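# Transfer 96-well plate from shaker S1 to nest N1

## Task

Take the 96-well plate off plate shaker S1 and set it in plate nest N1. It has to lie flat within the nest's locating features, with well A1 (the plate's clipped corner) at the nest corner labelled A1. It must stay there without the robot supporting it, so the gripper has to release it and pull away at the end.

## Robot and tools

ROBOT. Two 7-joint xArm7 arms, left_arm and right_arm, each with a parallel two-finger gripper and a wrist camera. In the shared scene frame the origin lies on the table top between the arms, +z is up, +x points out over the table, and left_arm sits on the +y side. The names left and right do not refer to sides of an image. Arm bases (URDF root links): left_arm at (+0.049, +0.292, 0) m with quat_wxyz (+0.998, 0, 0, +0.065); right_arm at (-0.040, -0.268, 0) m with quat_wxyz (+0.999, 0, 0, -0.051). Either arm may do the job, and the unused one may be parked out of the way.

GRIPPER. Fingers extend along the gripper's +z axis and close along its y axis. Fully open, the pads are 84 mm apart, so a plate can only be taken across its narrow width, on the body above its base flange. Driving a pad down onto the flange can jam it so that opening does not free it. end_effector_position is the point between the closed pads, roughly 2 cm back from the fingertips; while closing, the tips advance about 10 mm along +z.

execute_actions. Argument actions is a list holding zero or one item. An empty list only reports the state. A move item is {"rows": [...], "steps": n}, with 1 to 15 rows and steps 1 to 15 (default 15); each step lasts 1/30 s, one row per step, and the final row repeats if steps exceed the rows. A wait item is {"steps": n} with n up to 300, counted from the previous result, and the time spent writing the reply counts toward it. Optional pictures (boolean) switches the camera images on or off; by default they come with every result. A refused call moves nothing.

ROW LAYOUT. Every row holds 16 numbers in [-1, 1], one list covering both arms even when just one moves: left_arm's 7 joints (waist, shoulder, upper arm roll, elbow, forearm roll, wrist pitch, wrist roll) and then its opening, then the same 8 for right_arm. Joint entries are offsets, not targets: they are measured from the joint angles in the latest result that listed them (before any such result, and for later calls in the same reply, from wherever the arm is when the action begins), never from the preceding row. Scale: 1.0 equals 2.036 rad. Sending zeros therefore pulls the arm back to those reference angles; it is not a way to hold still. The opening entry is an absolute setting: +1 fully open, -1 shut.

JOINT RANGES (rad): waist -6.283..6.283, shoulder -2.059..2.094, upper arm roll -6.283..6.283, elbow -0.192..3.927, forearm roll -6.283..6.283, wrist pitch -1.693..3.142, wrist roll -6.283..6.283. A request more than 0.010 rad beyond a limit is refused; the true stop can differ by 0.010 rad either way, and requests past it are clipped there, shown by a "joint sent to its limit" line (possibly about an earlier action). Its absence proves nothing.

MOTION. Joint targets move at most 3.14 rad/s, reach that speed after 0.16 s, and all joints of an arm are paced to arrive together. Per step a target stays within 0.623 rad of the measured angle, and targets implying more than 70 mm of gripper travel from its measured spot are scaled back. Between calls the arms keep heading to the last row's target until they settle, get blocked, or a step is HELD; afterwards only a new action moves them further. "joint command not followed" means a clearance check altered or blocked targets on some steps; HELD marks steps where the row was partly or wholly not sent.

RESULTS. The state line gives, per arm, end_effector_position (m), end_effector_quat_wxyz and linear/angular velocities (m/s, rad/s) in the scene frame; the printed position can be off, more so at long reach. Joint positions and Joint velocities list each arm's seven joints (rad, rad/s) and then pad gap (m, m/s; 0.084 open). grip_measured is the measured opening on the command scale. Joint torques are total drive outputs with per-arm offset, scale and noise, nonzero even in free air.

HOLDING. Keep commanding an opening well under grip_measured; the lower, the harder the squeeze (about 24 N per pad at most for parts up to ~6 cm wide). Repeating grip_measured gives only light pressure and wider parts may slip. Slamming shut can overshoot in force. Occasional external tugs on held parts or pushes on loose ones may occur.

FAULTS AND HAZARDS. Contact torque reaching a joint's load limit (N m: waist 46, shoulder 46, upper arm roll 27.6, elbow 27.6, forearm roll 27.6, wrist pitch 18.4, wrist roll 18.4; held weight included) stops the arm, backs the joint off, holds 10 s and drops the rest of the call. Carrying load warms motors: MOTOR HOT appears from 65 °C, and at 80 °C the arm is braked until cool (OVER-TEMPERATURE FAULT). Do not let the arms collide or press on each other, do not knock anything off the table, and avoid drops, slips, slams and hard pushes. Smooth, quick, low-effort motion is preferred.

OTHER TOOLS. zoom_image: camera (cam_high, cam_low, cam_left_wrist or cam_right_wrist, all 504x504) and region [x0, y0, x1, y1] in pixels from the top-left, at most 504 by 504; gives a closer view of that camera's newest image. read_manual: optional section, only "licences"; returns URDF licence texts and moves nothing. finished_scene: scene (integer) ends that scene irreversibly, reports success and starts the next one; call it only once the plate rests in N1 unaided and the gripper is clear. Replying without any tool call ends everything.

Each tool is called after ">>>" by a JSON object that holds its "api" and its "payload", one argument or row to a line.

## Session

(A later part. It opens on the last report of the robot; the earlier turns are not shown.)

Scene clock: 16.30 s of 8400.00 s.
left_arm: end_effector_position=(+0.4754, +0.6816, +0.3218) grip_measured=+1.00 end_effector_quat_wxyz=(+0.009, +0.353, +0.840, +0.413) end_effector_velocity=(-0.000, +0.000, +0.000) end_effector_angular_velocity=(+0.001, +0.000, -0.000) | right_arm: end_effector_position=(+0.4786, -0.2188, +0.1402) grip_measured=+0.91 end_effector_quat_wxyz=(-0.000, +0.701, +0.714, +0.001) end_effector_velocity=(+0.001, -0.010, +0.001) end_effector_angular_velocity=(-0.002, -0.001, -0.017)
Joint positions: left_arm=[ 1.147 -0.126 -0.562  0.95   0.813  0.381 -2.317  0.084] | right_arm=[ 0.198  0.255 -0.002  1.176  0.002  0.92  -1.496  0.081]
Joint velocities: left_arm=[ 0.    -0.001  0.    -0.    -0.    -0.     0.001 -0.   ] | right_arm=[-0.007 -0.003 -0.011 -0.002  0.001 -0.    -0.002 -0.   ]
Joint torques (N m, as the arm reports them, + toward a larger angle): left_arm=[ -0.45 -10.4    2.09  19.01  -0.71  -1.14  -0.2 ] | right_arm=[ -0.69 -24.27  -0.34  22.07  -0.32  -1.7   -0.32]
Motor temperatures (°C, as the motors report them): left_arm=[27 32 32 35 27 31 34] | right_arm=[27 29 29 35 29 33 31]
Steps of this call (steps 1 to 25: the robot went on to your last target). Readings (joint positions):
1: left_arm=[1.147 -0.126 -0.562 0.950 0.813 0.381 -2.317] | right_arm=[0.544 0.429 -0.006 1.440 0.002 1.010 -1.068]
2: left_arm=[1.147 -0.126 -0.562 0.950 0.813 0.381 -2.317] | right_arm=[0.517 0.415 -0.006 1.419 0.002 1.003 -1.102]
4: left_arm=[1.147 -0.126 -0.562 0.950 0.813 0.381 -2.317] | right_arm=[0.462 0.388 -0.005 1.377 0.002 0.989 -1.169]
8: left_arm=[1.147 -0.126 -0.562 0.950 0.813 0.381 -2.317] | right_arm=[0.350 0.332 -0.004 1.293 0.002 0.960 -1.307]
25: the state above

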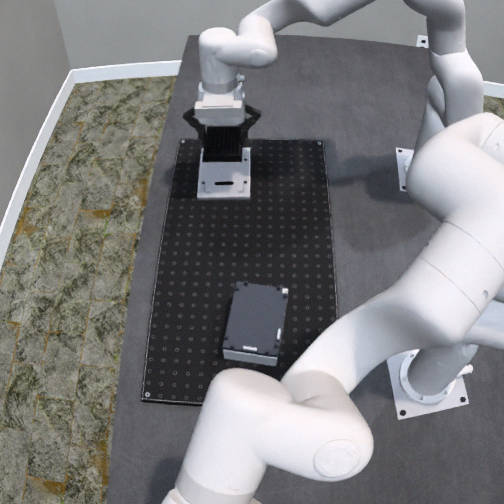

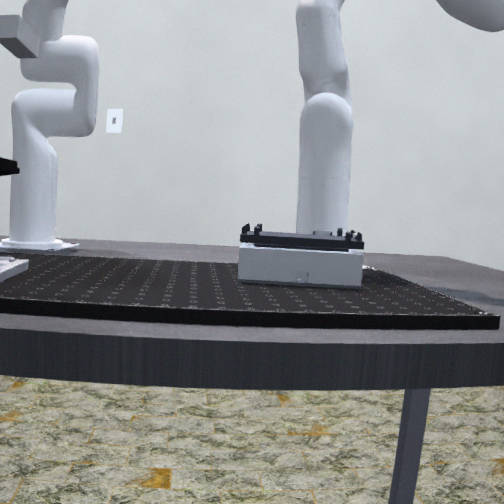

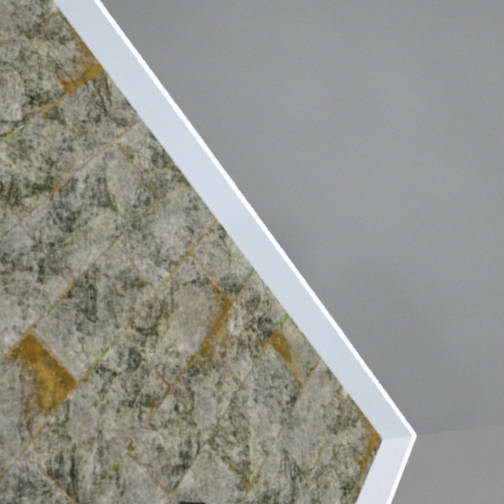

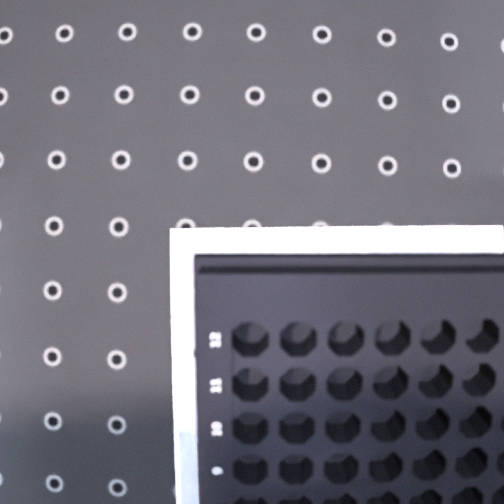

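>>> {"api": "execute_actions", "payload": {
  "actions": [
    {"rows":[[0,0,0,0,0,0,0,1, 0,0.0617,0,-0.0306,0,-0.0924,0,-1]],"steps":15}
  ],
  "pictures": false
}}

>>> {"api": "execute_actions", "payload": {
  "actions": [
    {"steps":8}
  ]
}}

Scene clock: 17.97 s of 8400.00 s.
left_arm: end_effector_position=(+0.4754, +0.6816, +0.3218) grip_measured=+1.00 end_effector_quat_wxyz=(+0.009, +0.353, +0.840, +0.413) end_effector_velocity=(+0.000, -0.000, +0.001) end_effector_angular_velocity=(+0.001, -0.000, -0.000) | right_arm: end_effector_position=(+0.4803, -0.2189, +0.0676) grip_measured=+0.91 end_effector_quat_wxyz=(+0.002, +0.701, +0.713, +0.003) end_effector_velocity=(-0.011, -0.001, -0.014) end_effector_angular_velocity=(-0.003, +0.031, +0.000)
Joint positions: left_arm=[ 1.147 -0.126 -0.562  0.95   0.813  0.381 -2.317  0.084] | right_arm=[ 0.198  0.378 -0.002  1.116  0.002  0.732 -1.496  0.081]
Joint velocities: left_arm=[ 0.    -0.001 -0.     0.    -0.    -0.     0.    -0.   ] | right_arm=[-0.     0.012  0.001 -0.02  -0.    -0.001  0.     0.   ]
Joint torques (N m, as the arm reports them, + toward a larger angle): left_arm=[ -0.54 -10.66   1.99  18.95  -0.58  -1.24  -0.25] | right_arm=[ -1.53 -24.34  -0.62  19.49  -0.28  -1.71  -0.76]
Motor temperatures (°C, as the motors report them): left_arm=[27 32 32 35 27 31 34] | right_arm=[27 29 29 35 29 33 31]
Steps of this call (steps 1 to 30: the robot went on to your last target; steps 31 to 35: nothing new was sent; steps 36 to 50: all 15 steps of this action). Readings (joint positions):
36: left_arm=[1.147 -0.126 -0.562 0.950 0.813 0.381 -2.317] | right_arm=[0.197 0.255 -0.002 1.176 0.002 0.919 -1.497]
37: left_arm=[1.147 -0.126 -0.562 0.950 0.813 0.381 -2.317] | right_arm=[0.197 0.259 -0.002 1.174 0.002 0.911 -1.497]
39: left_arm=[1.147 -0.126 -0.562 0.950 0.813 0.381 -2.317] | right_arm=[0.197 0.292 -0.002 1.161 0.002 0.850 -1.496]
43: left_arm=[1.147 -0.126 -0.562 0.950 0.813 0.381 -2.317] | right_arm=[0.198 0.381 -0.001 1.109 0.002 0.750 -1.496]
50: the state above

Scene clock: 18.23 s of 8400.00 s.
left_arm: end_effector_position=(+0.4754, +0.6816, +0.3218) grip_measured=+1.00 end_effector_quat_wxyz=(+0.009, +0.353, +0.840, +0.413) end_effector_velocity=(-0.000, +0.000, -0.001) end_effector_angular_velocity=(-0.002, -0.000, +0.001) | right_arm: end_effector_position=(+0.4788, -0.2189, +0.0656) grip_measured=+0.91 end_effector_quat_wxyz=(+0.000, +0.701, +0.714, +0.001) end_effector_velocity=(-0.000, +0.000, -0.001) end_effector_angular_velocity=(+0.000, +0.001, -0.000)
Joint positions: left_arm=[ 1.147 -0.126 -0.562  0.95   0.813  0.381 -2.317  0.084] | right_arm=[ 0.198  0.381 -0.002  1.114  0.002  0.732 -1.496  0.081]
Joint velocities: left_arm=[ 0.     0.002  0.001 -0.    -0.    -0.    -0.    -0.   ] | right_arm=[ 0.     0.002 -0.     0.     0.001 -0.001 -0.     0.   ]
Joint torques (N m, as the arm reports them, + toward a larger angle): left_arm=[ -0.15 -10.76   2.02  19.04  -0.77  -1.27  -0.22] | right_arm=[ -2.16 -25.72  -0.44  20.1   -0.23  -1.26  -0.54]
Motor temperatures (°C, as the motors report them): left_arm=[27 32 32 35 27 31 34] | right_arm=[27 29 29 35 29 33 31]
Steps of this call (steps 1 to 8: the robot went on to your last target). Readings (joint positions):
1: left_arm=[1.147 -0.126 -0.562 0.950 0.813 0.381 -2.317] | right_arm=[0.198 0.379 -0.002 1.115 0.002 0.732 -1.496]
2: left_arm=[1.147 -0.126 -0.562 0.950 0.813 0.381 -2.317] | right_arm=[0.198 0.379 -0.002 1.115 0.002 0.732 -1.496]
4: left_arm=[1.147 -0.126 -0.562 0.950 0.813 0.381 -2.317] | right_arm=[0.198 0.380 -0.002 1.114 0.002 0.732 -1.496]
8: the state above

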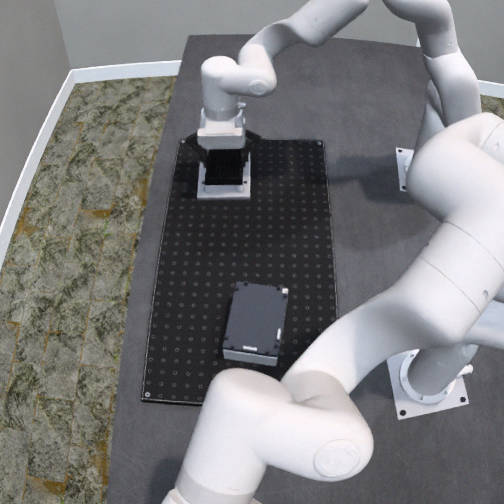

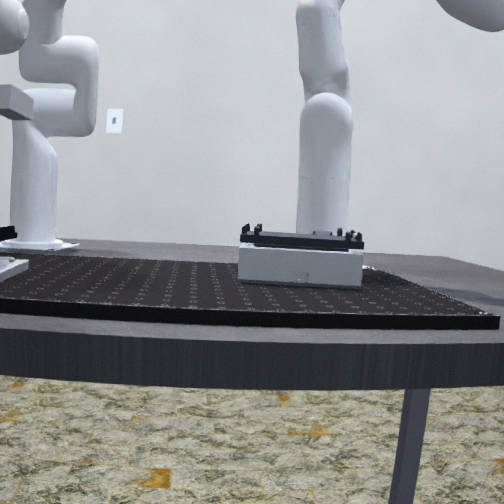

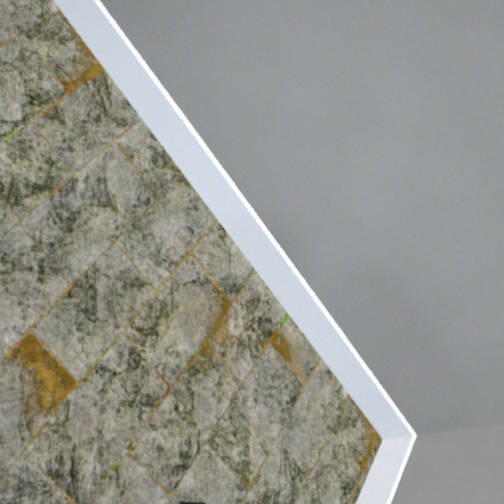

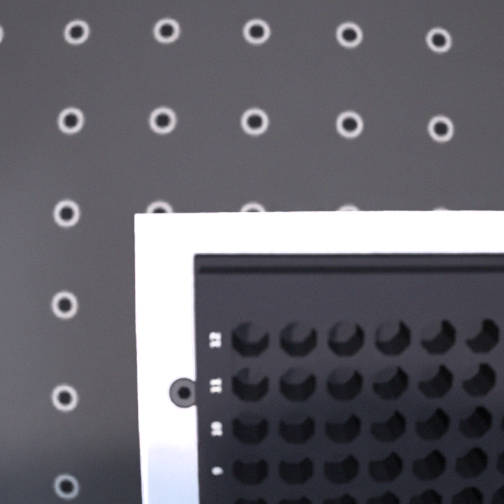

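>>> {"api": "zoom_image", "payload": {
  "camera": "cam_right_wrist",
  "region": [90,190,404,504]
}}

Region (90, 190, 404, 504) of cam_right_wrist's 504x504 image, scaled by 1.605, with more detail than that image has.

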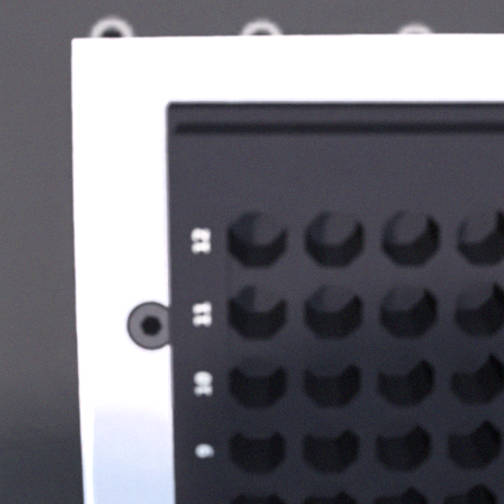

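>>> {"api": "execute_actions", "payload": {
  "actions": [
    {"rows":[[0,0,0,0,0,0,0,1, 0,0.0185,0,-0.0058,0,-0.0243,-0.009,-1]],"steps":15}
  ],
  "pictures": false
}}

>>> {"api": "execute_actions", "payload": {
  "actions": [
    {"steps":8}
  ]
}}

Scene clock: 22.90 s of 8400.00 s.
left_arm: end_effector_position=(+0.4754, +0.6816, +0.3218) grip_measured=+1.00 end_effector_quat_wxyz=(+0.009, +0.353, +0.840, +0.413) end_effector_velocity=(+0.001, -0.000, +0.000) end_effector_angular_velocity=(+0.000, -0.000, -0.001) | right_arm: end_effector_position=(+0.4790, -0.2186, +0.0475) grip_measured=+0.93 end_effector_quat_wxyz=(+0.001, +0.694, +0.720, +0.002) end_effector_velocity=(-0.001, -0.001, -0.005) end_effector_angular_velocity=(-0.001, +0.003, +0.004)
Joint positions: left_arm=[ 1.147 -0.126 -0.562  0.95   0.813  0.381 -2.317  0.084] | right_arm=[ 0.198  0.415 -0.001  1.104  0.002  0.683 -1.515  0.081]
Joint velocities: left_arm=[ 0.     0.    -0.001  0.     0.    -0.    -0.     0.   ] | right_arm=[-0.001  0.01   0.    -0.002 -0.002 -0.009 -0.003  0.001]
Joint torques (N m, as the arm reports them, + toward a larger angle): left_arm=[ -0.71 -10.59   2.08  19.18  -0.72  -1.32  -0.08] | right_arm=[ -2.07 -16.08  -1.56  12.97  -0.77  -1.52  -0.45]
Motor temperatures (°C, as the motors report them): left_arm=[27 32 32 36 27 31 34] | right_arm=[27 29 29 36 29 33 31]
Steps of this call (steps 1 to 15: the robot went on to your last target; steps 16 to 90: nothing new was sent; then 1.17 s passed at rest; steps 91 to 105: all 15 steps of this action). Readings (joint positions):
91: left_arm=[1.147 -0.126 -0.562 0.950 0.813 0.381 -2.317] | right_arm=[0.198 0.381 -0.002 1.114 0.002 0.731 -1.497]
92: left_arm=[1.147 -0.126 -0.562 0.950 0.813 0.381 -2.317] | right_arm=[0.198 0.385 -0.002 1.113 0.002 0.723 -1.500]
94: left_arm=[1.147 -0.126 -0.562 0.950 0.813 0.381 -2.317] | right_arm=[0.198 0.404 -0.002 1.108 0.002 0.698 -1.509]
98: left_arm=[1.147 -0.126 -0.562 0.950 0.813 0.381 -2.317] | right_arm=[0.198 0.414 -0.001 1.104 0.002 0.685 -1.514]
105: the state above

Scene clock: 23.17 s of 8400.00 s.
left_arm: end_effector_position=(+0.4754, +0.6816, +0.3218) grip_measured=+1.00 end_effector_quat_wxyz=(+0.009, +0.353, +0.840, +0.413) end_effector_velocity=(-0.000, +0.000, +0.000) end_effector_angular_velocity=(+0.000, +0.000, +0.000) | right_arm: end_effector_position=(+0.4788, -0.2187, +0.0465) grip_measured=+0.93 end_effector_quat_wxyz=(+0.001, +0.694, +0.720, +0.002) end_effector_velocity=(-0.001, -0.000, -0.002) end_effector_angular_velocity=(-0.000, +0.002, -0.001)
Joint positions: left_arm=[ 1.147 -0.126 -0.562  0.95   0.813  0.381 -2.317  0.084] | right_arm=[ 0.198  0.417 -0.001  1.103  0.002  0.682 -1.515  0.082]
Joint velocities: left_arm=[-0. -0. -0.  0. -0.  0.  0. -0.] | right_arm=[-0.     0.004 -0.    -0.001  0.    -0.003  0.     0.001]
Joint torques (N m, as the arm reports them, + toward a larger angle): left_arm=[ -0.5  -10.44   2.23  19.26  -0.67  -1.27  -0.26] | right_arm=[ -2.45 -15.29  -2.44  11.26  -0.67  -0.94  -0.54]
Motor temperatures (°C, as the motors report them): left_arm=[27 32 32 36 27 31 34] | right_arm=[27 29 29 36 29 33 31]
Steps of this call (steps 1 to 8: the robot went on to your last target). Readings (joint positions):
1: left_arm=[1.147 -0.126 -0.562 0.950 0.813 0.381 -2.317] | right_arm=[0.198 0.416 -0.001 1.104 0.002 0.683 -1.515]
2: left_arm=[1.147 -0.126 -0.562 0.950 0.813 0.381 -2.317] | right_arm=[0.198 0.416 -0.001 1.104 0.002 0.683 -1.515]
4: left_arm=[1.147 -0.126 -0.562 0.950 0.813 0.381 -2.317] | right_arm=[0.198 0.417 -0.001 1.103 0.002 0.682 -1.515]
8: the state above

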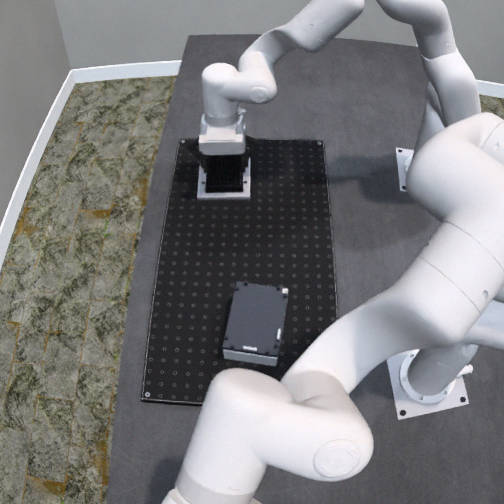

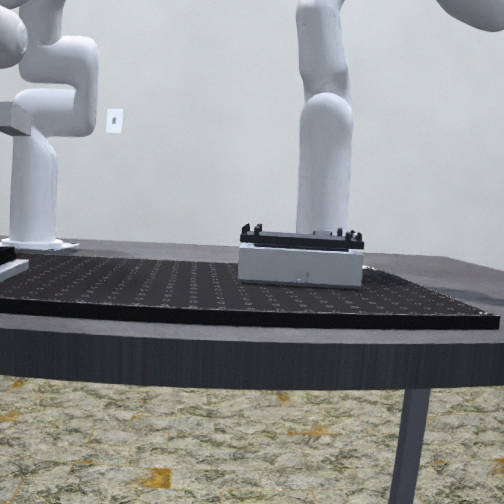

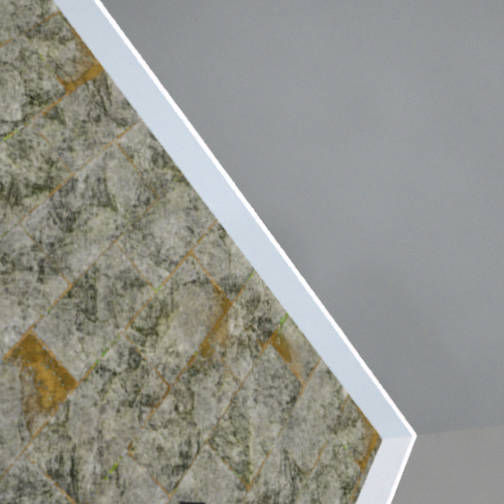

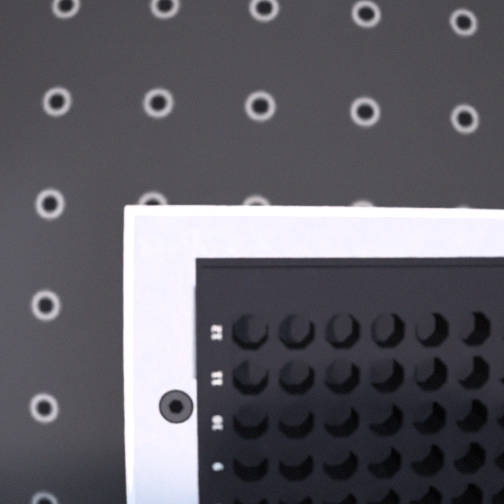

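>>> {"api": "execute_actions", "payload": {
  "actions": [
    {"rows":[[0,0,0,0,0,0,0,1, 0,-0.004,0,0.001,0,0.005,0,1]],"steps":15}
  ],
  "pictures": false
}}

>>> {"api": "execute_actions", "payload": {
  "actions": [
    {"rows":[[0,0,0,0,0,0,0,1, 0,-0.078,0,0.036,0,0.114,0,1]],"steps":15}
  ],
  "pictures": false
}}

>>> {"api": "execute_actions", "payload": {
  "actions": [
    {"steps":8}
  ]
}}

Scene clock: 24.13 s of 8400.00 s.
left_arm: end_effector_position=(+0.4754, +0.6816, +0.3218) grip_measured=+1.00 end_effector_quat_wxyz=(+0.009, +0.353, +0.840, +0.413) end_effector_velocity=(-0.000, +0.000, -0.000) end_effector_angular_velocity=(-0.000, +0.000, +0.001) | right_arm: end_effector_position=(+0.4775, -0.2191, +0.0491) grip_measured=+1.00 end_effector_quat_wxyz=(-0.000, +0.694, +0.720, +0.000) end_effector_velocity=(+0.001, -0.000, +0.003) end_effector_angular_velocity=(+0.000, -0.005, -0.002)
Joint positions: left_arm=[ 1.147 -0.126 -0.562  0.95   0.813  0.381 -2.317  0.084] | right_arm=[ 0.198  0.411 -0.002  1.103  0.002  0.693 -1.515  0.084]
Joint velocities: left_arm=[ 0. -0.  0. -0.  0.  0. -0.  0.] | right_arm=[-0.    -0.006 -0.001  0.001  0.     0.002  0.     0.   ]
Joint torques (N m, as the arm reports them, + toward a larger angle): left_arm=[ -0.62 -10.56   2.37  19.    -0.86  -1.2   -0.13] | right_arm=[ -1.98 -24.37  -1.84  16.23  -0.51  -0.66  -0.67]
Motor temperatures (°C, as the motors report them): left_arm=[27 32 32 36 27 31 34] | right_arm=[27 29 29 35 29 33 31]
Steps of this call (steps 1 to 14: the robot went on to your last target; steps 15 to 29: all 15 steps of this action). Readings (joint positions):
15: left_arm=[1.147 -0.126 -0.562 0.950 0.813 0.381 -2.317] | right_arm=[0.198 0.418 -0.001 1.103 0.002 0.682 -1.515]
16: left_arm=[1.147 -0.126 -0.562 0.950 0.813 0.381 -2.317] | right_arm=[0.198 0.416 -0.001 1.103 0.002 0.684 -1.515]
18: left_arm=[1.147 -0.126 -0.562 0.950 0.813 0.381 -2.317] | right_arm=[0.198 0.415 -0.002 1.103 0.002 0.687 -1.515]
22: left_arm=[1.147 -0.126 -0.562 0.950 0.813 0.381 -2.317] | right_arm=[0.198 0.413 -0.002 1.103 0.002 0.691 -1.515]
29: the state above

Scene clock: 24.63 s of 8400.00 s.
left_arm: end_effector_position=(+0.4754, +0.6816, +0.3218) grip_measured=+1.00 end_effector_quat_wxyz=(+0.009, +0.353, +0.840, +0.413) end_effector_velocity=(-0.000, +0.000, +0.000) end_effector_angular_velocity=(+0.000, +0.000, +0.001) | right_arm: end_effector_position=(+0.4761, -0.2190, +0.1388) grip_measured=+1.00 end_effector_quat_wxyz=(-0.003, +0.694, +0.720, -0.002) end_effector_velocity=(+0.003, +0.001, +0.005) end_effector_angular_velocity=(+0.001, -0.006, +0.001)
Joint positions: left_arm=[ 1.147 -0.126 -0.562  0.95   0.813  0.381 -2.317  0.084] | right_arm=[ 0.198  0.255 -0.002  1.173  0.002  0.925 -1.515  0.084]
Joint velocities: left_arm=[-0.    -0.     0.001 -0.     0.     0.     0.    -0.   ] | right_arm=[ 0.    -0.001  0.     0.012  0.     0.007 -0.     0.   ]
Joint torques (N m, as the arm reports them, + toward a larger angle): left_arm=[ -0.45 -10.7    2.1   18.98  -0.71  -1.34  -0.09] | right_arm=[ -2.16 -25.18  -0.76  23.16  -0.48  -1.45  -0.36]
Motor temperatures (°C, as the motors report them): left_arm=[27 32 32 36 27 31 34] | right_arm=[27 29 29 36 29 33 31]
Steps of this call (steps 1 to 15: all 15 steps of this action). Readings (joint positions):
1: left_arm=[1.147 -0.126 -0.562 0.950 0.813 0.381 -2.317] | right_arm=[0.198 0.410 -0.002 1.104 0.002 0.694 -1.515]
2: left_arm=[1.147 -0.126 -0.562 0.950 0.813 0.381 -2.317] | right_arm=[0.198 0.406 -0.001 1.106 0.002 0.702 -1.515]
4: left_arm=[1.147 -0.126 -0.562 0.950 0.813 0.381 -2.317] | right_arm=[0.198 0.372 -0.002 1.119 0.002 0.762 -1.515]
8: left_arm=[1.147 -0.126 -0.562 0.950 0.813 0.381 -2.317] | right_arm=[0.197 0.267 -0.003 1.171 0.002 0.894 -1.515]
15: the state above

Scene clock: 24.90 s of 8400.00 s.
left_arm: end_effector_position=(+0.4754, +0.6816, +0.3218) grip_measured=+1.00 end_effector_quat_wxyz=(+0.009, +0.353, +0.840, +0.413) end_effector_velocity=(+0.000, -0.000, +0.000) end_effector_angular_velocity=(+0.000, -0.000, +0.000) | right_arm: end_effector_position=(+0.4778, -0.2189, +0.1415) grip_measured=+1.00 end_effector_quat_wxyz=(-0.001, +0.694, +0.720, +0.000) end_effector_velocity=(+0.001, -0.001, +0.002) end_effector_angular_velocity=(+0.000, -0.004, -0.001)
Joint positions: left_arm=[ 1.147 -0.126 -0.562  0.95   0.813  0.381 -2.317  0.084] | right_arm=[ 0.198  0.252 -0.002  1.176  0.002  0.925 -1.515  0.084]
Joint velocities: left_arm=[-0. -0. -0.  0.  0.  0. -0.  0.] | right_arm=[-0.001 -0.003 -0.     0.001 -0.     0.     0.    -0.   ]
Joint torques (N m, as the arm reports them, + toward a larger angle): left_arm=[ -0.5  -10.62   2.28  19.11  -0.84  -1.37  -0.11] | right_arm=[ -1.43 -24.11  -0.52  21.35  -0.03  -1.76  -0.47]
Motor temperatures (°C, as the motors report them): left_arm=[27 32 32 36 27 31 34] | right_arm=[27 29 29 36 29 33 31]
Steps of this call (steps 1 to 8: the robot went on to your last target). Readings (joint positions):
1: left_arm=[1.147 -0.126 -0.562 0.950 0.813 0.381 -2.317] | right_arm=[0.198 0.255 -0.002 1.174 0.002 0.925 -1.515]
2: left_arm=[1.147 -0.126 -0.562 0.950 0.813 0.381 -2.317] | right_arm=[0.198 0.254 -0.002 1.175 0.002 0.925 -1.515]
4: left_arm=[1.147 -0.126 -0.562 0.950 0.813 0.381 -2.317] | right_arm=[0.198 0.253 -0.002 1.176 0.002 0.925 -1.515]
8: the state above

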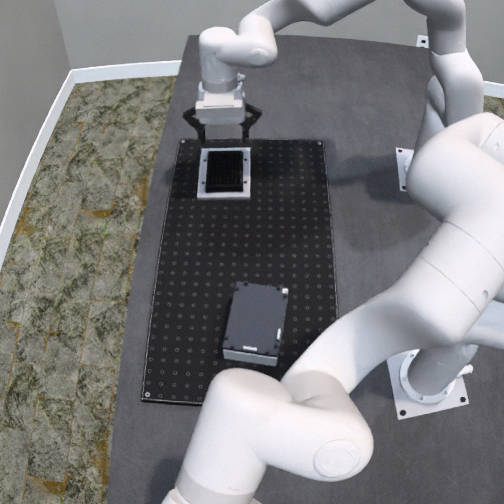

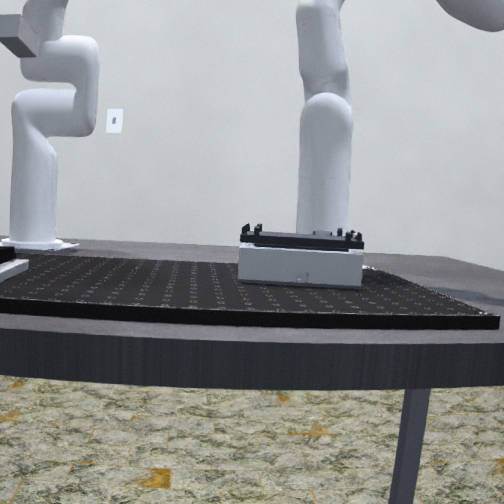

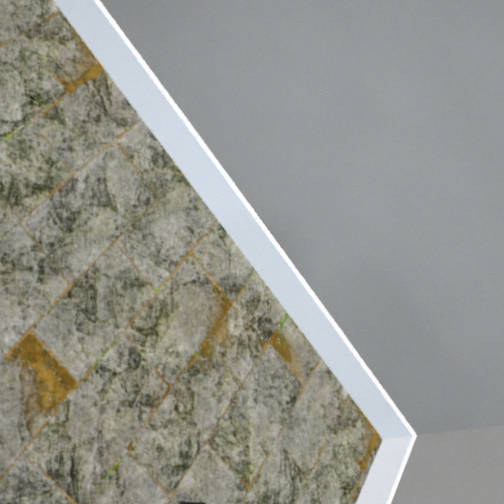

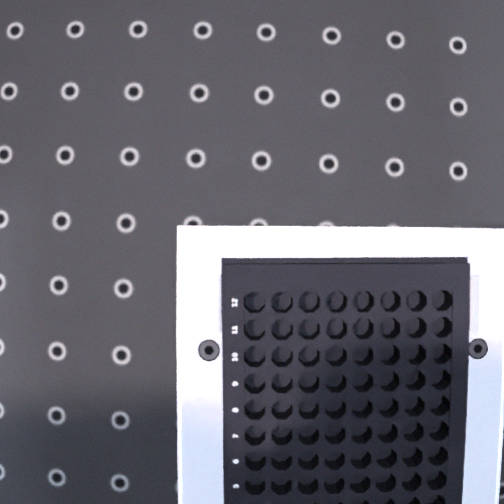

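>>> {"api": "execute_actions", "payload": {
  "actions": [
    {"rows":[[0,0,0,0,0,0,0,1, -0.0634,0.002,0,0.16,0,0.158,-0.0624,1]],"steps":15}
  ],
  "pictures": false
}}

>>> {"api": "execute_actions", "payload": {
  "actions": [
    {"steps":10}
  ]
}}

>>> {"api": "zoom_image", "payload": {
  "camera": "cam_right_wrist",
  "region": [100,80,404,424]
}}

>>> {"api": "zoom_image", "payload": {
  "camera": "cam_high",
  "region": [180,130,270,210]
}}

Scene clock: 26.47 s of 8400.00 s.
left_arm: end_effector_position=(+0.4754, +0.6816, +0.3218) grip_measured=+1.00 end_effector_quat_wxyz=(+0.009, +0.353, +0.840, +0.413) end_effector_velocity=(+0.000, -0.000, -0.001) end_effector_angular_velocity=(-0.001, +0.001, -0.000) | right_arm: end_effector_position=(+0.5100, -0.2863, +0.2486) grip_measured=+1.00 end_effector_quat_wxyz=(-0.001, +0.695, +0.719, +0.000) end_effector_velocity=(-0.016, +0.033, -0.033) end_effector_angular_velocity=(+0.019, +0.109, +0.075)
Joint positions: left_arm=[ 1.147 -0.126 -0.562  0.95   0.813  0.381 -2.317  0.084] | right_arm=[ 0.069  0.256 -0.002  1.499  0.002  1.244 -1.641  0.084]
Joint velocities: left_arm=[-0.     0.001 -0.001 -0.    -0.     0.     0.    -0.   ] | right_arm=[ 0.012  0.047  0.047 -0.007  0.004  0.056 -0.018 -0.   ]
Joint torques (N m, as the arm reports them, + toward a larger angle): left_arm=[ -0.27 -10.25   2.29  19.1   -0.74  -1.27  -0.23] | right_arm=[ -1.56 -25.39  -1.82  22.76  -0.74  -1.56  -0.53]
Motor temperatures (°C, as the motors report them): left_arm=[27 32 32 36 27 31 34] | right_arm=[27 29 29 36 29 34 31]
Steps of this call (steps 1 to 15: the robot went on to your last target; steps 16 to 32: nothing new was sent; steps 33 to 47: all 15 steps of this action). Readings (joint positions):
33: left_arm=[1.147 -0.126 -0.562 0.950 0.813 0.381 -2.317] | right_arm=[0.197 0.252 -0.002 1.177 0.002 0.926 -1.515]
34: left_arm=[1.147 -0.126 -0.562 0.950 0.813 0.381 -2.317] | right_arm=[0.195 0.253 -0.001 1.184 0.002 0.935 -1.518]
36: left_arm=[1.147 -0.126 -0.562 0.950 0.813 0.381 -2.317] | right_arm=[0.174 0.257 0.003 1.238 0.002 0.994 -1.541]
40: left_arm=[1.147 -0.126 -0.562 0.950 0.813 0.381 -2.317] | right_arm=[0.110 0.254 -0.004 1.399 0.002 1.142 -1.601]
47: the state above

Scene clock: 26.80 s of 8400.00 s.
left_arm: end_effector_position=(+0.4754, +0.6816, +0.3218) grip_measured=+1.00 end_effector_quat_wxyz=(+0.009, +0.353, +0.840, +0.413) end_effector_velocity=(-0.000, +0.000, -0.000) end_effector_angular_velocity=(-0.001, +0.001, +0.000) | right_arm: end_effector_position=(+0.5101, -0.2866, +0.2493) grip_measured=+1.00 end_effector_quat_wxyz=(-0.001, +0.694, +0.720, +0.000) end_effector_velocity=(+0.000, -0.001, +0.001) end_effector_angular_velocity=(-0.000, -0.002, -0.002)
Joint positions: left_arm=[ 1.147 -0.126 -0.562  0.95   0.813  0.381 -2.317  0.084] | right_arm=[ 0.069  0.257 -0.001  1.502  0.002  1.247 -1.642  0.084]
Joint velocities: left_arm=[-0.     0.001  0.    -0.     0.     0.     0.    -0.   ] | right_arm=[-0.002 -0.001  0.     0.002 -0.     0.001 -0.    -0.   ]
Joint torques (N m, as the arm reports them, + toward a larger angle): left_arm=[ -0.44 -10.56   2.27  18.94  -0.8   -1.48   0.04] | right_arm=[ -0.88 -24.31  -0.01  22.93  -0.39  -1.65  -0.25]
Motor temperatures (°C, as the motors report them): left_arm=[27 32 32 36 27 31 34] | right_arm=[27 29 29 36 29 34 31]
Steps of this call (steps 1 to 10: the robot went on to your last target). Readings (joint positions):
1: left_arm=[1.147 -0.126 -0.562 0.950 0.813 0.381 -2.317] | right_arm=[0.070 0.257 -0.000 1.498 0.002 1.245 -1.641]
2: left_arm=[1.147 -0.126 -0.562 0.950 0.813 0.381 -2.317] | right_arm=[0.070 0.258 0.000 1.498 0.002 1.246 -1.641]
4: left_arm=[1.147 -0.126 -0.562 0.950 0.813 0.381 -2.317] | right_arm=[0.070 0.258 0.000 1.499 0.002 1.247 -1.642]
8: left_arm=[1.147 -0.126 -0.562 0.950 0.813 0.381 -2.317] | right_arm=[0.069 0.257 -0.001 1.501 0.002 1.247 -1.642]
10: the state above

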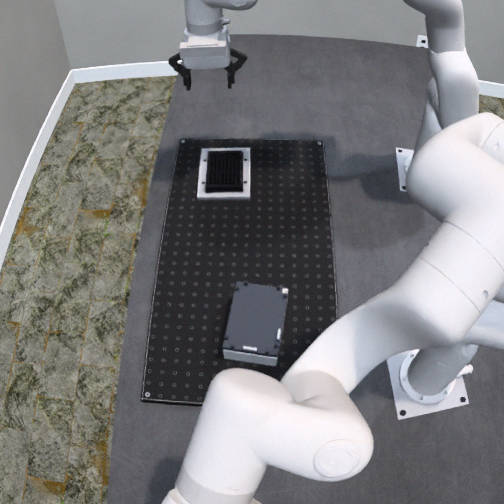

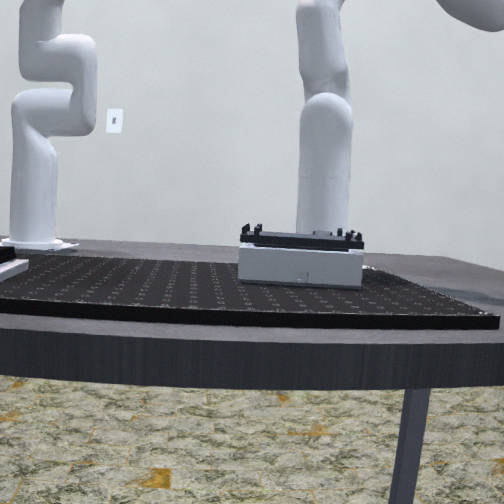

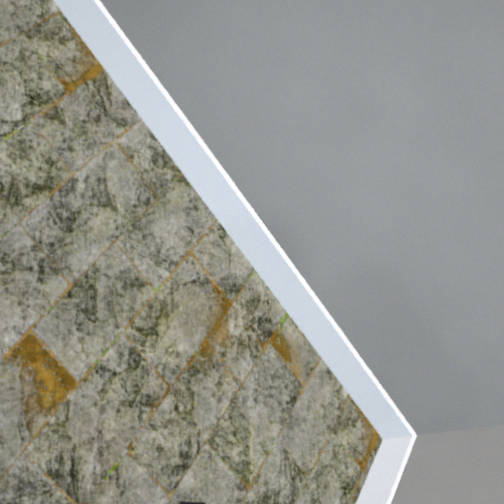

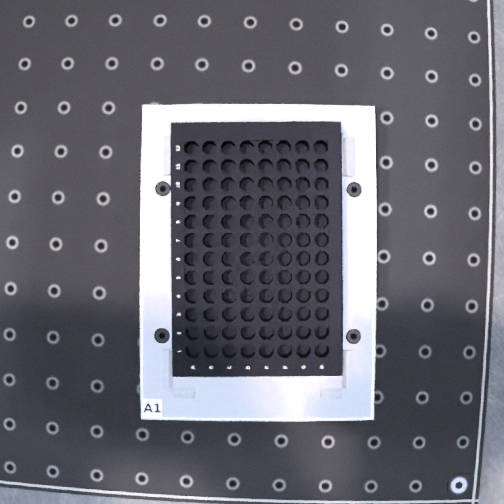

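Region (100, 80, 404, 424) of cam_right_wrist's 504x504 image, scaled by 1.465, with more detail than that image has; it fills the left 445 columns of this view, and the rest is white.

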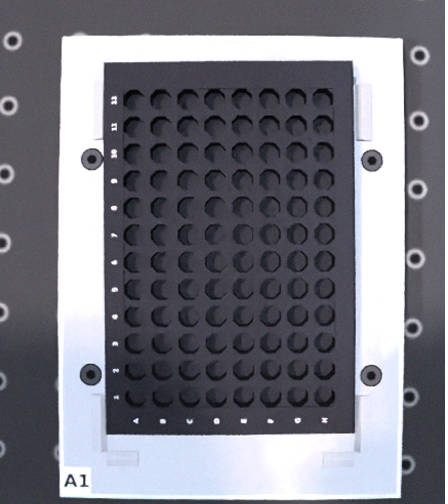

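Region (180, 130, 270, 210) of cam_high's 504x504 image, scaled by 5.600, with more detail than that image has.

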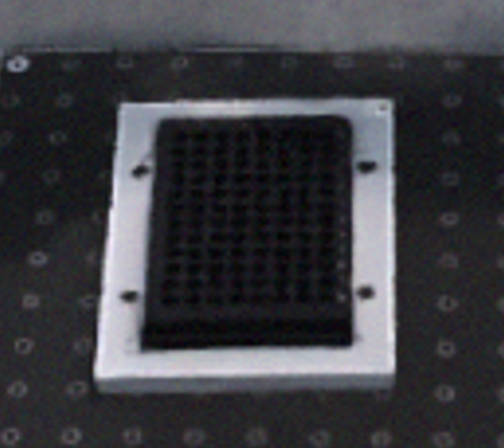

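>>> {"api": "execute_actions", "payload": {
  "actions": [
    {"rows":[[0,0,0,0,0,0,0,1, 0.0634,0.047,0,-0.188,0,-0.236,0.0624,1]],"steps":15}
  ],
  "pictures": false
}}

>>> {"api": "execute_actions", "payload": {
  "actions": [
    {"steps":12}
  ]
}}

Scene clock: 28.40 s of 8400.00 s.
left_arm: end_effector_position=(+0.4754, +0.6816, +0.3218) grip_measured=+1.00 end_effector_quat_wxyz=(+0.009, +0.353, +0.840, +0.413) end_effector_velocity=(-0.000, +0.000, +0.001) end_effector_angular_velocity=(+0.001, -0.000, +0.001) | right_arm: end_effector_position=(+0.4769, -0.2192, +0.0814) grip_measured=+1.00 end_effector_quat_wxyz=(-0.005, +0.692, +0.722, -0.004) end_effector_velocity=(-0.061, +0.052, -0.122) end_effector_angular_velocity=(-0.000, +0.032, +0.020)
Joint positions: left_arm=[ 1.147 -0.126 -0.562  0.95   0.813  0.381 -2.317  0.084] | right_arm=[ 0.194  0.353  0.001  1.13   0.002  0.789 -1.52   0.084]
Joint velocities: left_arm=[-0.    -0.001  0.001  0.     0.     0.001  0.    -0.   ] | right_arm=[ 0.097  0.082  0.013 -0.281 -0.    -0.331  0.089  0.   ]
Joint torques (N m, as the arm reports them, + toward a larger angle): left_arm=[ -1.03 -10.85   2.06  19.04  -0.74  -1.45  -0.05] | right_arm=[ -6.87 -34.76  -4.25  30.74  -0.02  -1.89  -0.66]
Motor temperatures (°C, as the motors report them): left_arm=[27 32 32 36 27 31 34] | right_arm=[27 29 29 36 29 34 31]
Steps of this call (steps 1 to 15: the robot went on to your last target; steps 16 to 33: nothing new was sent; steps 34 to 48: all 15 steps of this action). Readings (joint positions):
34: left_arm=[1.147 -0.126 -0.562 0.950 0.813 0.381 -2.317] | right_arm=[0.069 0.257 -0.002 1.502 0.002 1.246 -1.642]
35: left_arm=[1.147 -0.126 -0.562 0.950 0.813 0.381 -2.317] | right_arm=[0.071 0.257 -0.002 1.497 0.002 1.237 -1.639]
37: left_arm=[1.147 -0.126 -0.562 0.950 0.813 0.381 -2.317] | right_arm=[0.085 0.263 -0.005 1.455 0.002 1.177 -1.624]
41: left_arm=[1.147 -0.126 -0.562 0.950 0.813 0.381 -2.317] | right_arm=[0.130 0.303 -0.001 1.321 0.002 1.022 -1.582]
48: the state above

Scene clock: 28.80 s of 8400.00 s.
left_arm: end_effector_position=(+0.4754, +0.6816, +0.3218) grip_measured=+1.00 end_effector_quat_wxyz=(+0.009, +0.353, +0.840, +0.413) end_effector_velocity=(-0.000, +0.000, -0.000) end_effector_angular_velocity=(-0.001, +0.000, +0.001) | right_arm: end_effector_position=(+0.4783, -0.2190, +0.0800) grip_measured=+1.00 end_effector_quat_wxyz=(+0.000, +0.694, +0.720, +0.001) end_effector_velocity=(-0.003, +0.002, -0.004) end_effector_angular_velocity=(-0.001, +0.008, +0.004)
Joint positions: left_arm=[ 1.147 -0.126 -0.562  0.95   0.813  0.381 -2.317  0.084] | right_arm=[ 0.198  0.352 -0.002  1.12   0.002  0.766 -1.515  0.084]
Joint velocities: left_arm=[-0.     0.001  0.     0.     0.     0.001 -0.     0.   ] | right_arm=[ 0.003  0.004  0.001 -0.005 -0.001 -0.001  0.     0.   ]
Joint torques (N m, as the arm reports them, + toward a larger angle): left_arm=[ -0.78 -10.57   2.18  19.11  -0.64  -1.41  -0.19] | right_arm=[ -0.81 -24.83  -0.32  20.59  -0.25  -1.52  -0.19]
Motor temperatures (°C, as the motors report them): left_arm=[27 32 32 36 27 31 34] | right_arm=[27 29 29 36 29 34 31]
Steps of this call (steps 1 to 12: the robot went on to your last target). Readings (joint positions):
1: left_arm=[1.147 -0.126 -0.562 0.950 0.813 0.381 -2.317] | right_arm=[0.197 0.354 0.001 1.123 0.002 0.780 -1.518]
2: left_arm=[1.147 -0.126 -0.562 0.950 0.813 0.381 -2.317] | right_arm=[0.197 0.354 0.000 1.122 0.002 0.774 -1.517]
4: left_arm=[1.147 -0.126 -0.562 0.950 0.813 0.381 -2.317] | right_arm=[0.197 0.351 -0.002 1.123 0.002 0.769 -1.515]
8: left_arm=[1.147 -0.126 -0.562 0.950 0.813 0.381 -2.317] | right_arm=[0.197 0.351 -0.003 1.121 0.002 0.767 -1.515]
12: the state above

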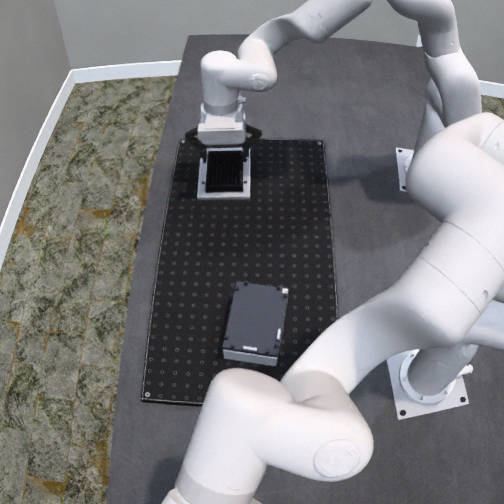

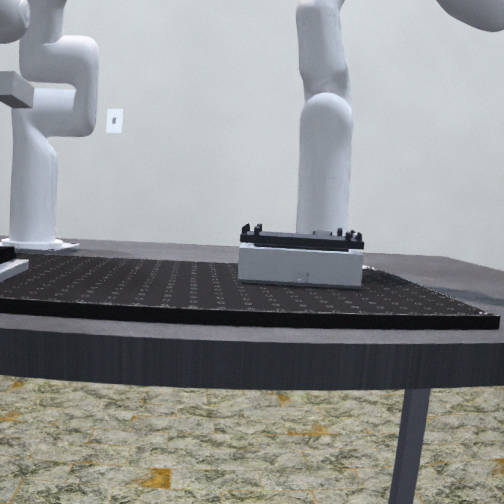

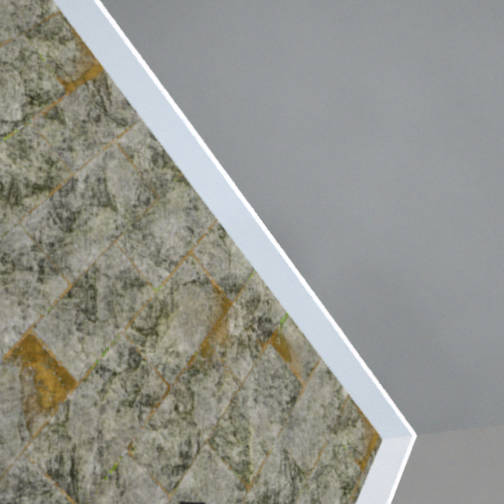

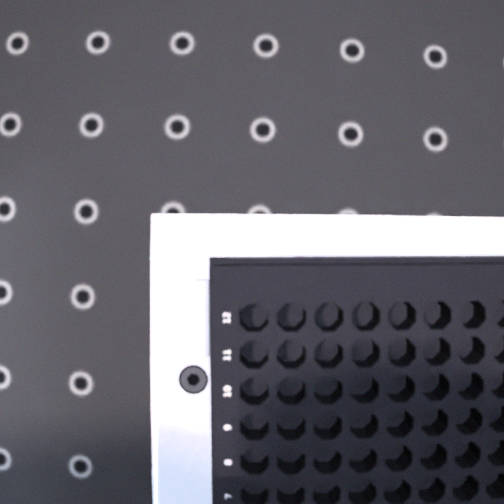

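>>> {"api": "execute_actions", "payload": {
  "actions": [
    {"rows":[[0,0,0,0,0,0,0,1, 0,0.027,0,-0.0074,0,-0.0336,0,1]],"steps":15}
  ],
  "pictures": false
}}

>>> {"api": "execute_actions", "payload": {
  "actions": [
    {"steps":8}
  ],
  "pictures": false
}}

>>> {"api": "execute_actions", "payload": {
  "actions": [
    {"rows":[[0,0,0,0,0,0,0,1, 0,0,0,0,0,0,0,-0.5]],"steps":12}
  ],
  "pictures": false
}}

>>> {"api": "execute_actions", "payload": {
  "actions": [
    {"rows":[[0,0,0,0,0,0,0,1, 0,-0.0055,0,0.0015,0,0.0072,0,-0.5]],"steps":15}
  ]
}}

Scene clock: 30.17 s of 8400.00 s.
left_arm: end_effector_position=(+0.4754, +0.6816, +0.3218) grip_measured=+1.00 end_effector_quat_wxyz=(+0.009, +0.353, +0.840, +0.413) end_effector_velocity=(+0.000, -0.000, -0.000) end_effector_angular_velocity=(-0.000, -0.000, -0.000) | right_arm: end_effector_position=(+0.4776, -0.2191, +0.0514) grip_measured=+1.00 end_effector_quat_wxyz=(-0.000, +0.694, +0.720, +0.000) end_effector_velocity=(+0.000, -0.000, -0.000) end_effector_angular_velocity=(-0.000, -0.001, +0.001)
Joint positions: left_arm=[ 1.147 -0.126 -0.562  0.95   0.813  0.381 -2.317  0.084] | right_arm=[ 0.198  0.406 -0.002  1.105  0.002  0.698 -1.515  0.084]
Joint velocities: left_arm=[ 0.  0. -0. -0. -0. -0.  0. -0.] | right_arm=[-0.     0.001  0.     0.    -0.001 -0.002  0.    -0.   ]
Joint torques (N m, as the arm reports them, + toward a larger angle): left_arm=[ -0.48 -10.49   2.23  18.97  -0.88  -1.29  -0.13] | right_arm=[ -0.9  -24.68   0.03  18.51  -0.11  -1.32  -0.12]
Motor temperatures (°C, as the motors report them): left_arm=[27 32 32 37 27 31 34] | right_arm=[27 29 29 36 29 34 31]
Steps of this call (steps 1 to 26: the robot went on to your last target; steps 27 to 41: all 15 steps of this action). Readings (joint positions):
27: left_arm=[1.147 -0.126 -0.562 0.950 0.813 0.381 -2.317] | right_arm=[0.198 0.353 -0.001 1.119 0.002 0.765 -1.515]
28: left_arm=[1.147 -0.126 -0.562 0.950 0.813 0.381 -2.317] | right_arm=[0.198 0.357 -0.002 1.118 0.002 0.757 -1.515]
30: left_arm=[1.147 -0.126 -0.562 0.950 0.813 0.381 -2.317] | right_arm=[0.198 0.383 -0.002 1.113 0.002 0.723 -1.515]
34: left_arm=[1.147 -0.126 -0.562 0.950 0.813 0.381 -2.317] | right_arm=[0.198 0.406 -0.002 1.105 0.002 0.701 -1.515]
41: the state above

Scene clock: 30.43 s of 8400.00 s.
left_arm: end_effector_position=(+0.4754, +0.6816, +0.3218) grip_measured=+1.00 end_effector_quat_wxyz=(+0.009, +0.353, +0.840, +0.413) end_effector_velocity=(-0.000, +0.000, -0.000) end_effector_angular_velocity=(-0.000, -0.000, +0.001) | right_arm: end_effector_position=(+0.4776, -0.2191, +0.0513) grip_measured=+1.00 end_effector_quat_wxyz=(-0.000, +0.694, +0.720, +0.000) end_effector_velocity=(+0.000, +0.000, -0.000) end_effector_angular_velocity=(+0.001, -0.000, -0.001)
Joint positions: left_arm=[ 1.147 -0.126 -0.562  0.95   0.813  0.381 -2.317  0.084] | right_arm=[ 0.198  0.407 -0.002  1.105  0.002  0.698 -1.515  0.084]
Joint velocities: left_arm=[ 0.     0.     0.001  0.    -0.    -0.     0.    -0.   ] | right_arm=[-0.     0.001  0.     0.     0.001 -0.001  0.     0.   ]
Joint torques (N m, as the arm reports them, + toward a larger angle): left_arm=[ -0.41 -10.57   2.2   19.1   -0.65  -1.29  -0.18] | right_arm=[ -1.49 -24.62  -0.16  18.62  -0.53  -1.53  -0.27]
Motor temperatures (°C, as the motors report them): left_arm=[27 32 32 37 27 31 34] | right_arm=[27 29 29 36 29 34 31]
Steps of this call (steps 1 to 8: the robot went on to your last target). Readings (joint positions):
1: left_arm=[1.147 -0.126 -0.562 0.950 0.813 0.381 -2.317] | right_arm=[0.198 0.406 -0.002 1.105 0.002 0.698 -1.515]
2: left_arm=[1.147 -0.126 -0.562 0.950 0.813 0.381 -2.317] | right_arm=[0.198 0.406 -0.002 1.105 0.002 0.698 -1.515]
4: left_arm=[1.147 -0.126 -0.562 0.950 0.813 0.381 -2.317] | right_arm=[0.198 0.406 -0.002 1.105 0.002 0.698 -1.515]
8: the state above

Scene clock: 30.83 s of 8400.00 s.
left_arm: end_effector_position=(+0.4754, +0.6816, +0.3218) grip_measured=+1.00 end_effector_quat_wxyz=(+0.009, +0.353, +0.840, +0.413) end_effector_velocity=(+0.000, +0.000, +0.000) end_effector_angular_velocity=(+0.000, +0.000, -0.001) | right_arm: end_effector_position=(+0.4786, -0.2190, +0.0523) grip_measured=+0.84 end_effector_quat_wxyz=(+0.001, +0.694, +0.720, +0.001) end_effector_velocity=(-0.001, -0.001, -0.001) end_effector_angular_velocity=(-0.000, +0.003, -0.002)
Joint positions: left_arm=[ 1.147 -0.126 -0.562  0.95   0.813  0.381 -2.317  0.084] | right_arm=[ 0.198  0.406 -0.002  1.106  0.002  0.697 -1.515  0.078]
Joint velocities: left_arm=[ 0.    -0.     0.     0.    -0.    -0.     0.001 -0.   ] | right_arm=[-0.001  0.001 -0.    -0.001  0.     0.     0.     0.   ]
Joint torques (N m, as the arm reports them, + toward a larger angle): left_arm=[ -0.63 -10.73   2.07  19.03  -0.82  -1.37  -0.25] | right_arm=[ -0.72 -21.48  -0.43  14.11  -0.62  -0.43  -0.53]
Motor temperatures (°C, as the motors report them): left_arm=[27 32 32 37 27 31 34] | right_arm=[27 29 29 36 29 34 31]
Steps of this call (steps 1 to 12: all 12 steps of this action). Readings (joint positions):
1: left_arm=[1.147 -0.126 -0.562 0.950 0.813 0.381 -2.317] | right_arm=[0.198 0.406 -0.002 1.105 0.002 0.697 -1.515]
2: left_arm=[1.147 -0.126 -0.562 0.950 0.813 0.381 -2.317] | right_arm=[0.198 0.405 -0.002 1.107 0.002 0.697 -1.515]
4: left_arm=[1.147 -0.126 -0.562 0.950 0.813 0.381 -2.317] | right_arm=[0.198 0.405 -0.002 1.106 0.002 0.697 -1.515]
8: left_arm=[1.147 -0.126 -0.562 0.950 0.813 0.381 -2.317] | right_arm=[0.198 0.405 -0.002 1.106 0.002 0.697 -1.515]
12: the state above

Scene clock: 31.33 s of 8400.00 s.
left_arm: end_effector_position=(+0.4754, +0.6816, +0.3218) grip_measured=+1.00 end_effector_quat_wxyz=(+0.009, +0.353, +0.840, +0.413) end_effector_velocity=(-0.000, +0.000, -0.000) end_effector_angular_velocity=(-0.001, +0.000, +0.001) | right_arm: end_effector_position=(+0.4812, -0.2188, +0.0613) grip_measured=-0.51 end_effector_quat_wxyz=(+0.003, +0.694, +0.720, +0.004) end_effector_velocity=(+0.002, -0.000, -0.002) end_effector_angular_velocity=(+0.000, -0.004, -0.001)
Joint positions: left_arm=[ 1.147 -0.126 -0.562  0.95   0.813  0.381 -2.317  0.084] | right_arm=[ 0.198  0.391 -0.002  1.112  0.002  0.711 -1.515  0.022]
Joint velocities: left_arm=[ 0.     0.001  0.     0.     0.     0.    -0.001 -0.   ] | right_arm=[-0.001  0.008 -0.     0.003 -0.    -0.009  0.    -0.003]
Joint torques (N m, as the arm reports them, + toward a larger angle): left_arm=[ -0.46 -10.39   2.48  19.11  -0.83  -1.29  -0.09] | right_arm=[ -0.75 -13.11  -0.75   7.31  -0.58  -0.44  -0.51]
Motor temperatures (°C, as the motors report them): left_arm=[27 32 32 37 27 31 34] | right_arm=[27 29 29 36 29 34 31]
Steps of this call (steps 1 to 15: all 15 steps of this action). Readings (joint positions):
1: left_arm=[1.147 -0.126 -0.562 0.950 0.813 0.381 -2.317] | right_arm=[0.198 0.405 -0.002 1.106 0.002 0.698 -1.515]
2: left_arm=[1.147 -0.126 -0.562 0.950 0.813 0.381 -2.317] | right_arm=[0.198 0.403 -0.002 1.106 0.002 0.702 -1.515]
4: left_arm=[1.147 -0.126 -0.562 0.950 0.813 0.381 -2.317] | right_arm=[0.198 0.399 -0.002 1.106 0.002 0.709 -1.515]
8: left_arm=[1.147 -0.126 -0.562 0.950 0.813 0.381 -2.317] | right_arm=[0.198 0.394 -0.002 1.110 0.002 0.711 -1.515]
15: the state above

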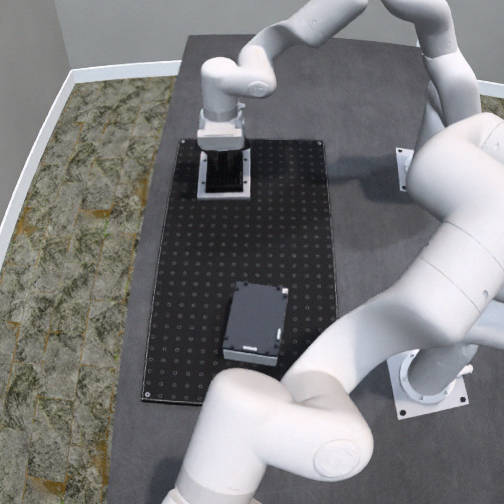

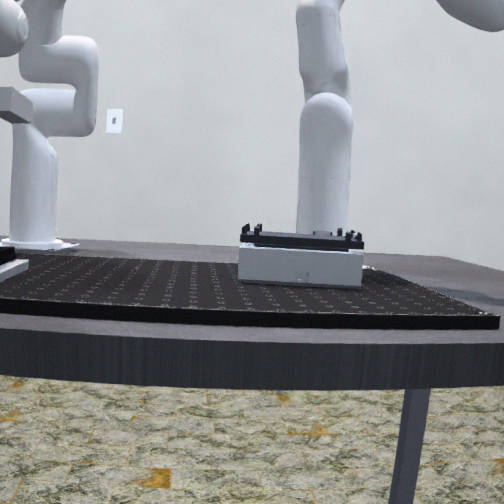

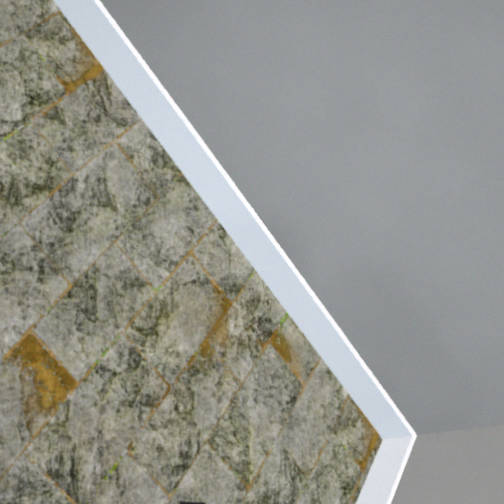

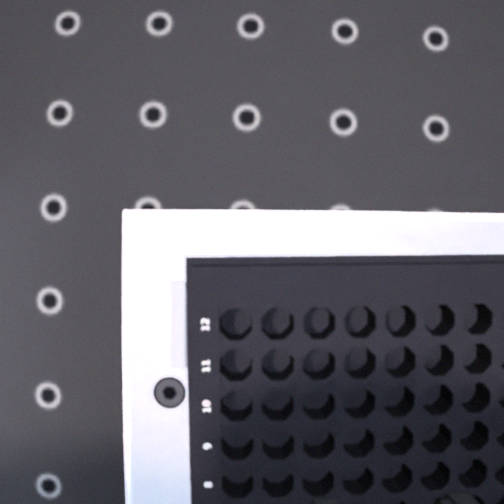

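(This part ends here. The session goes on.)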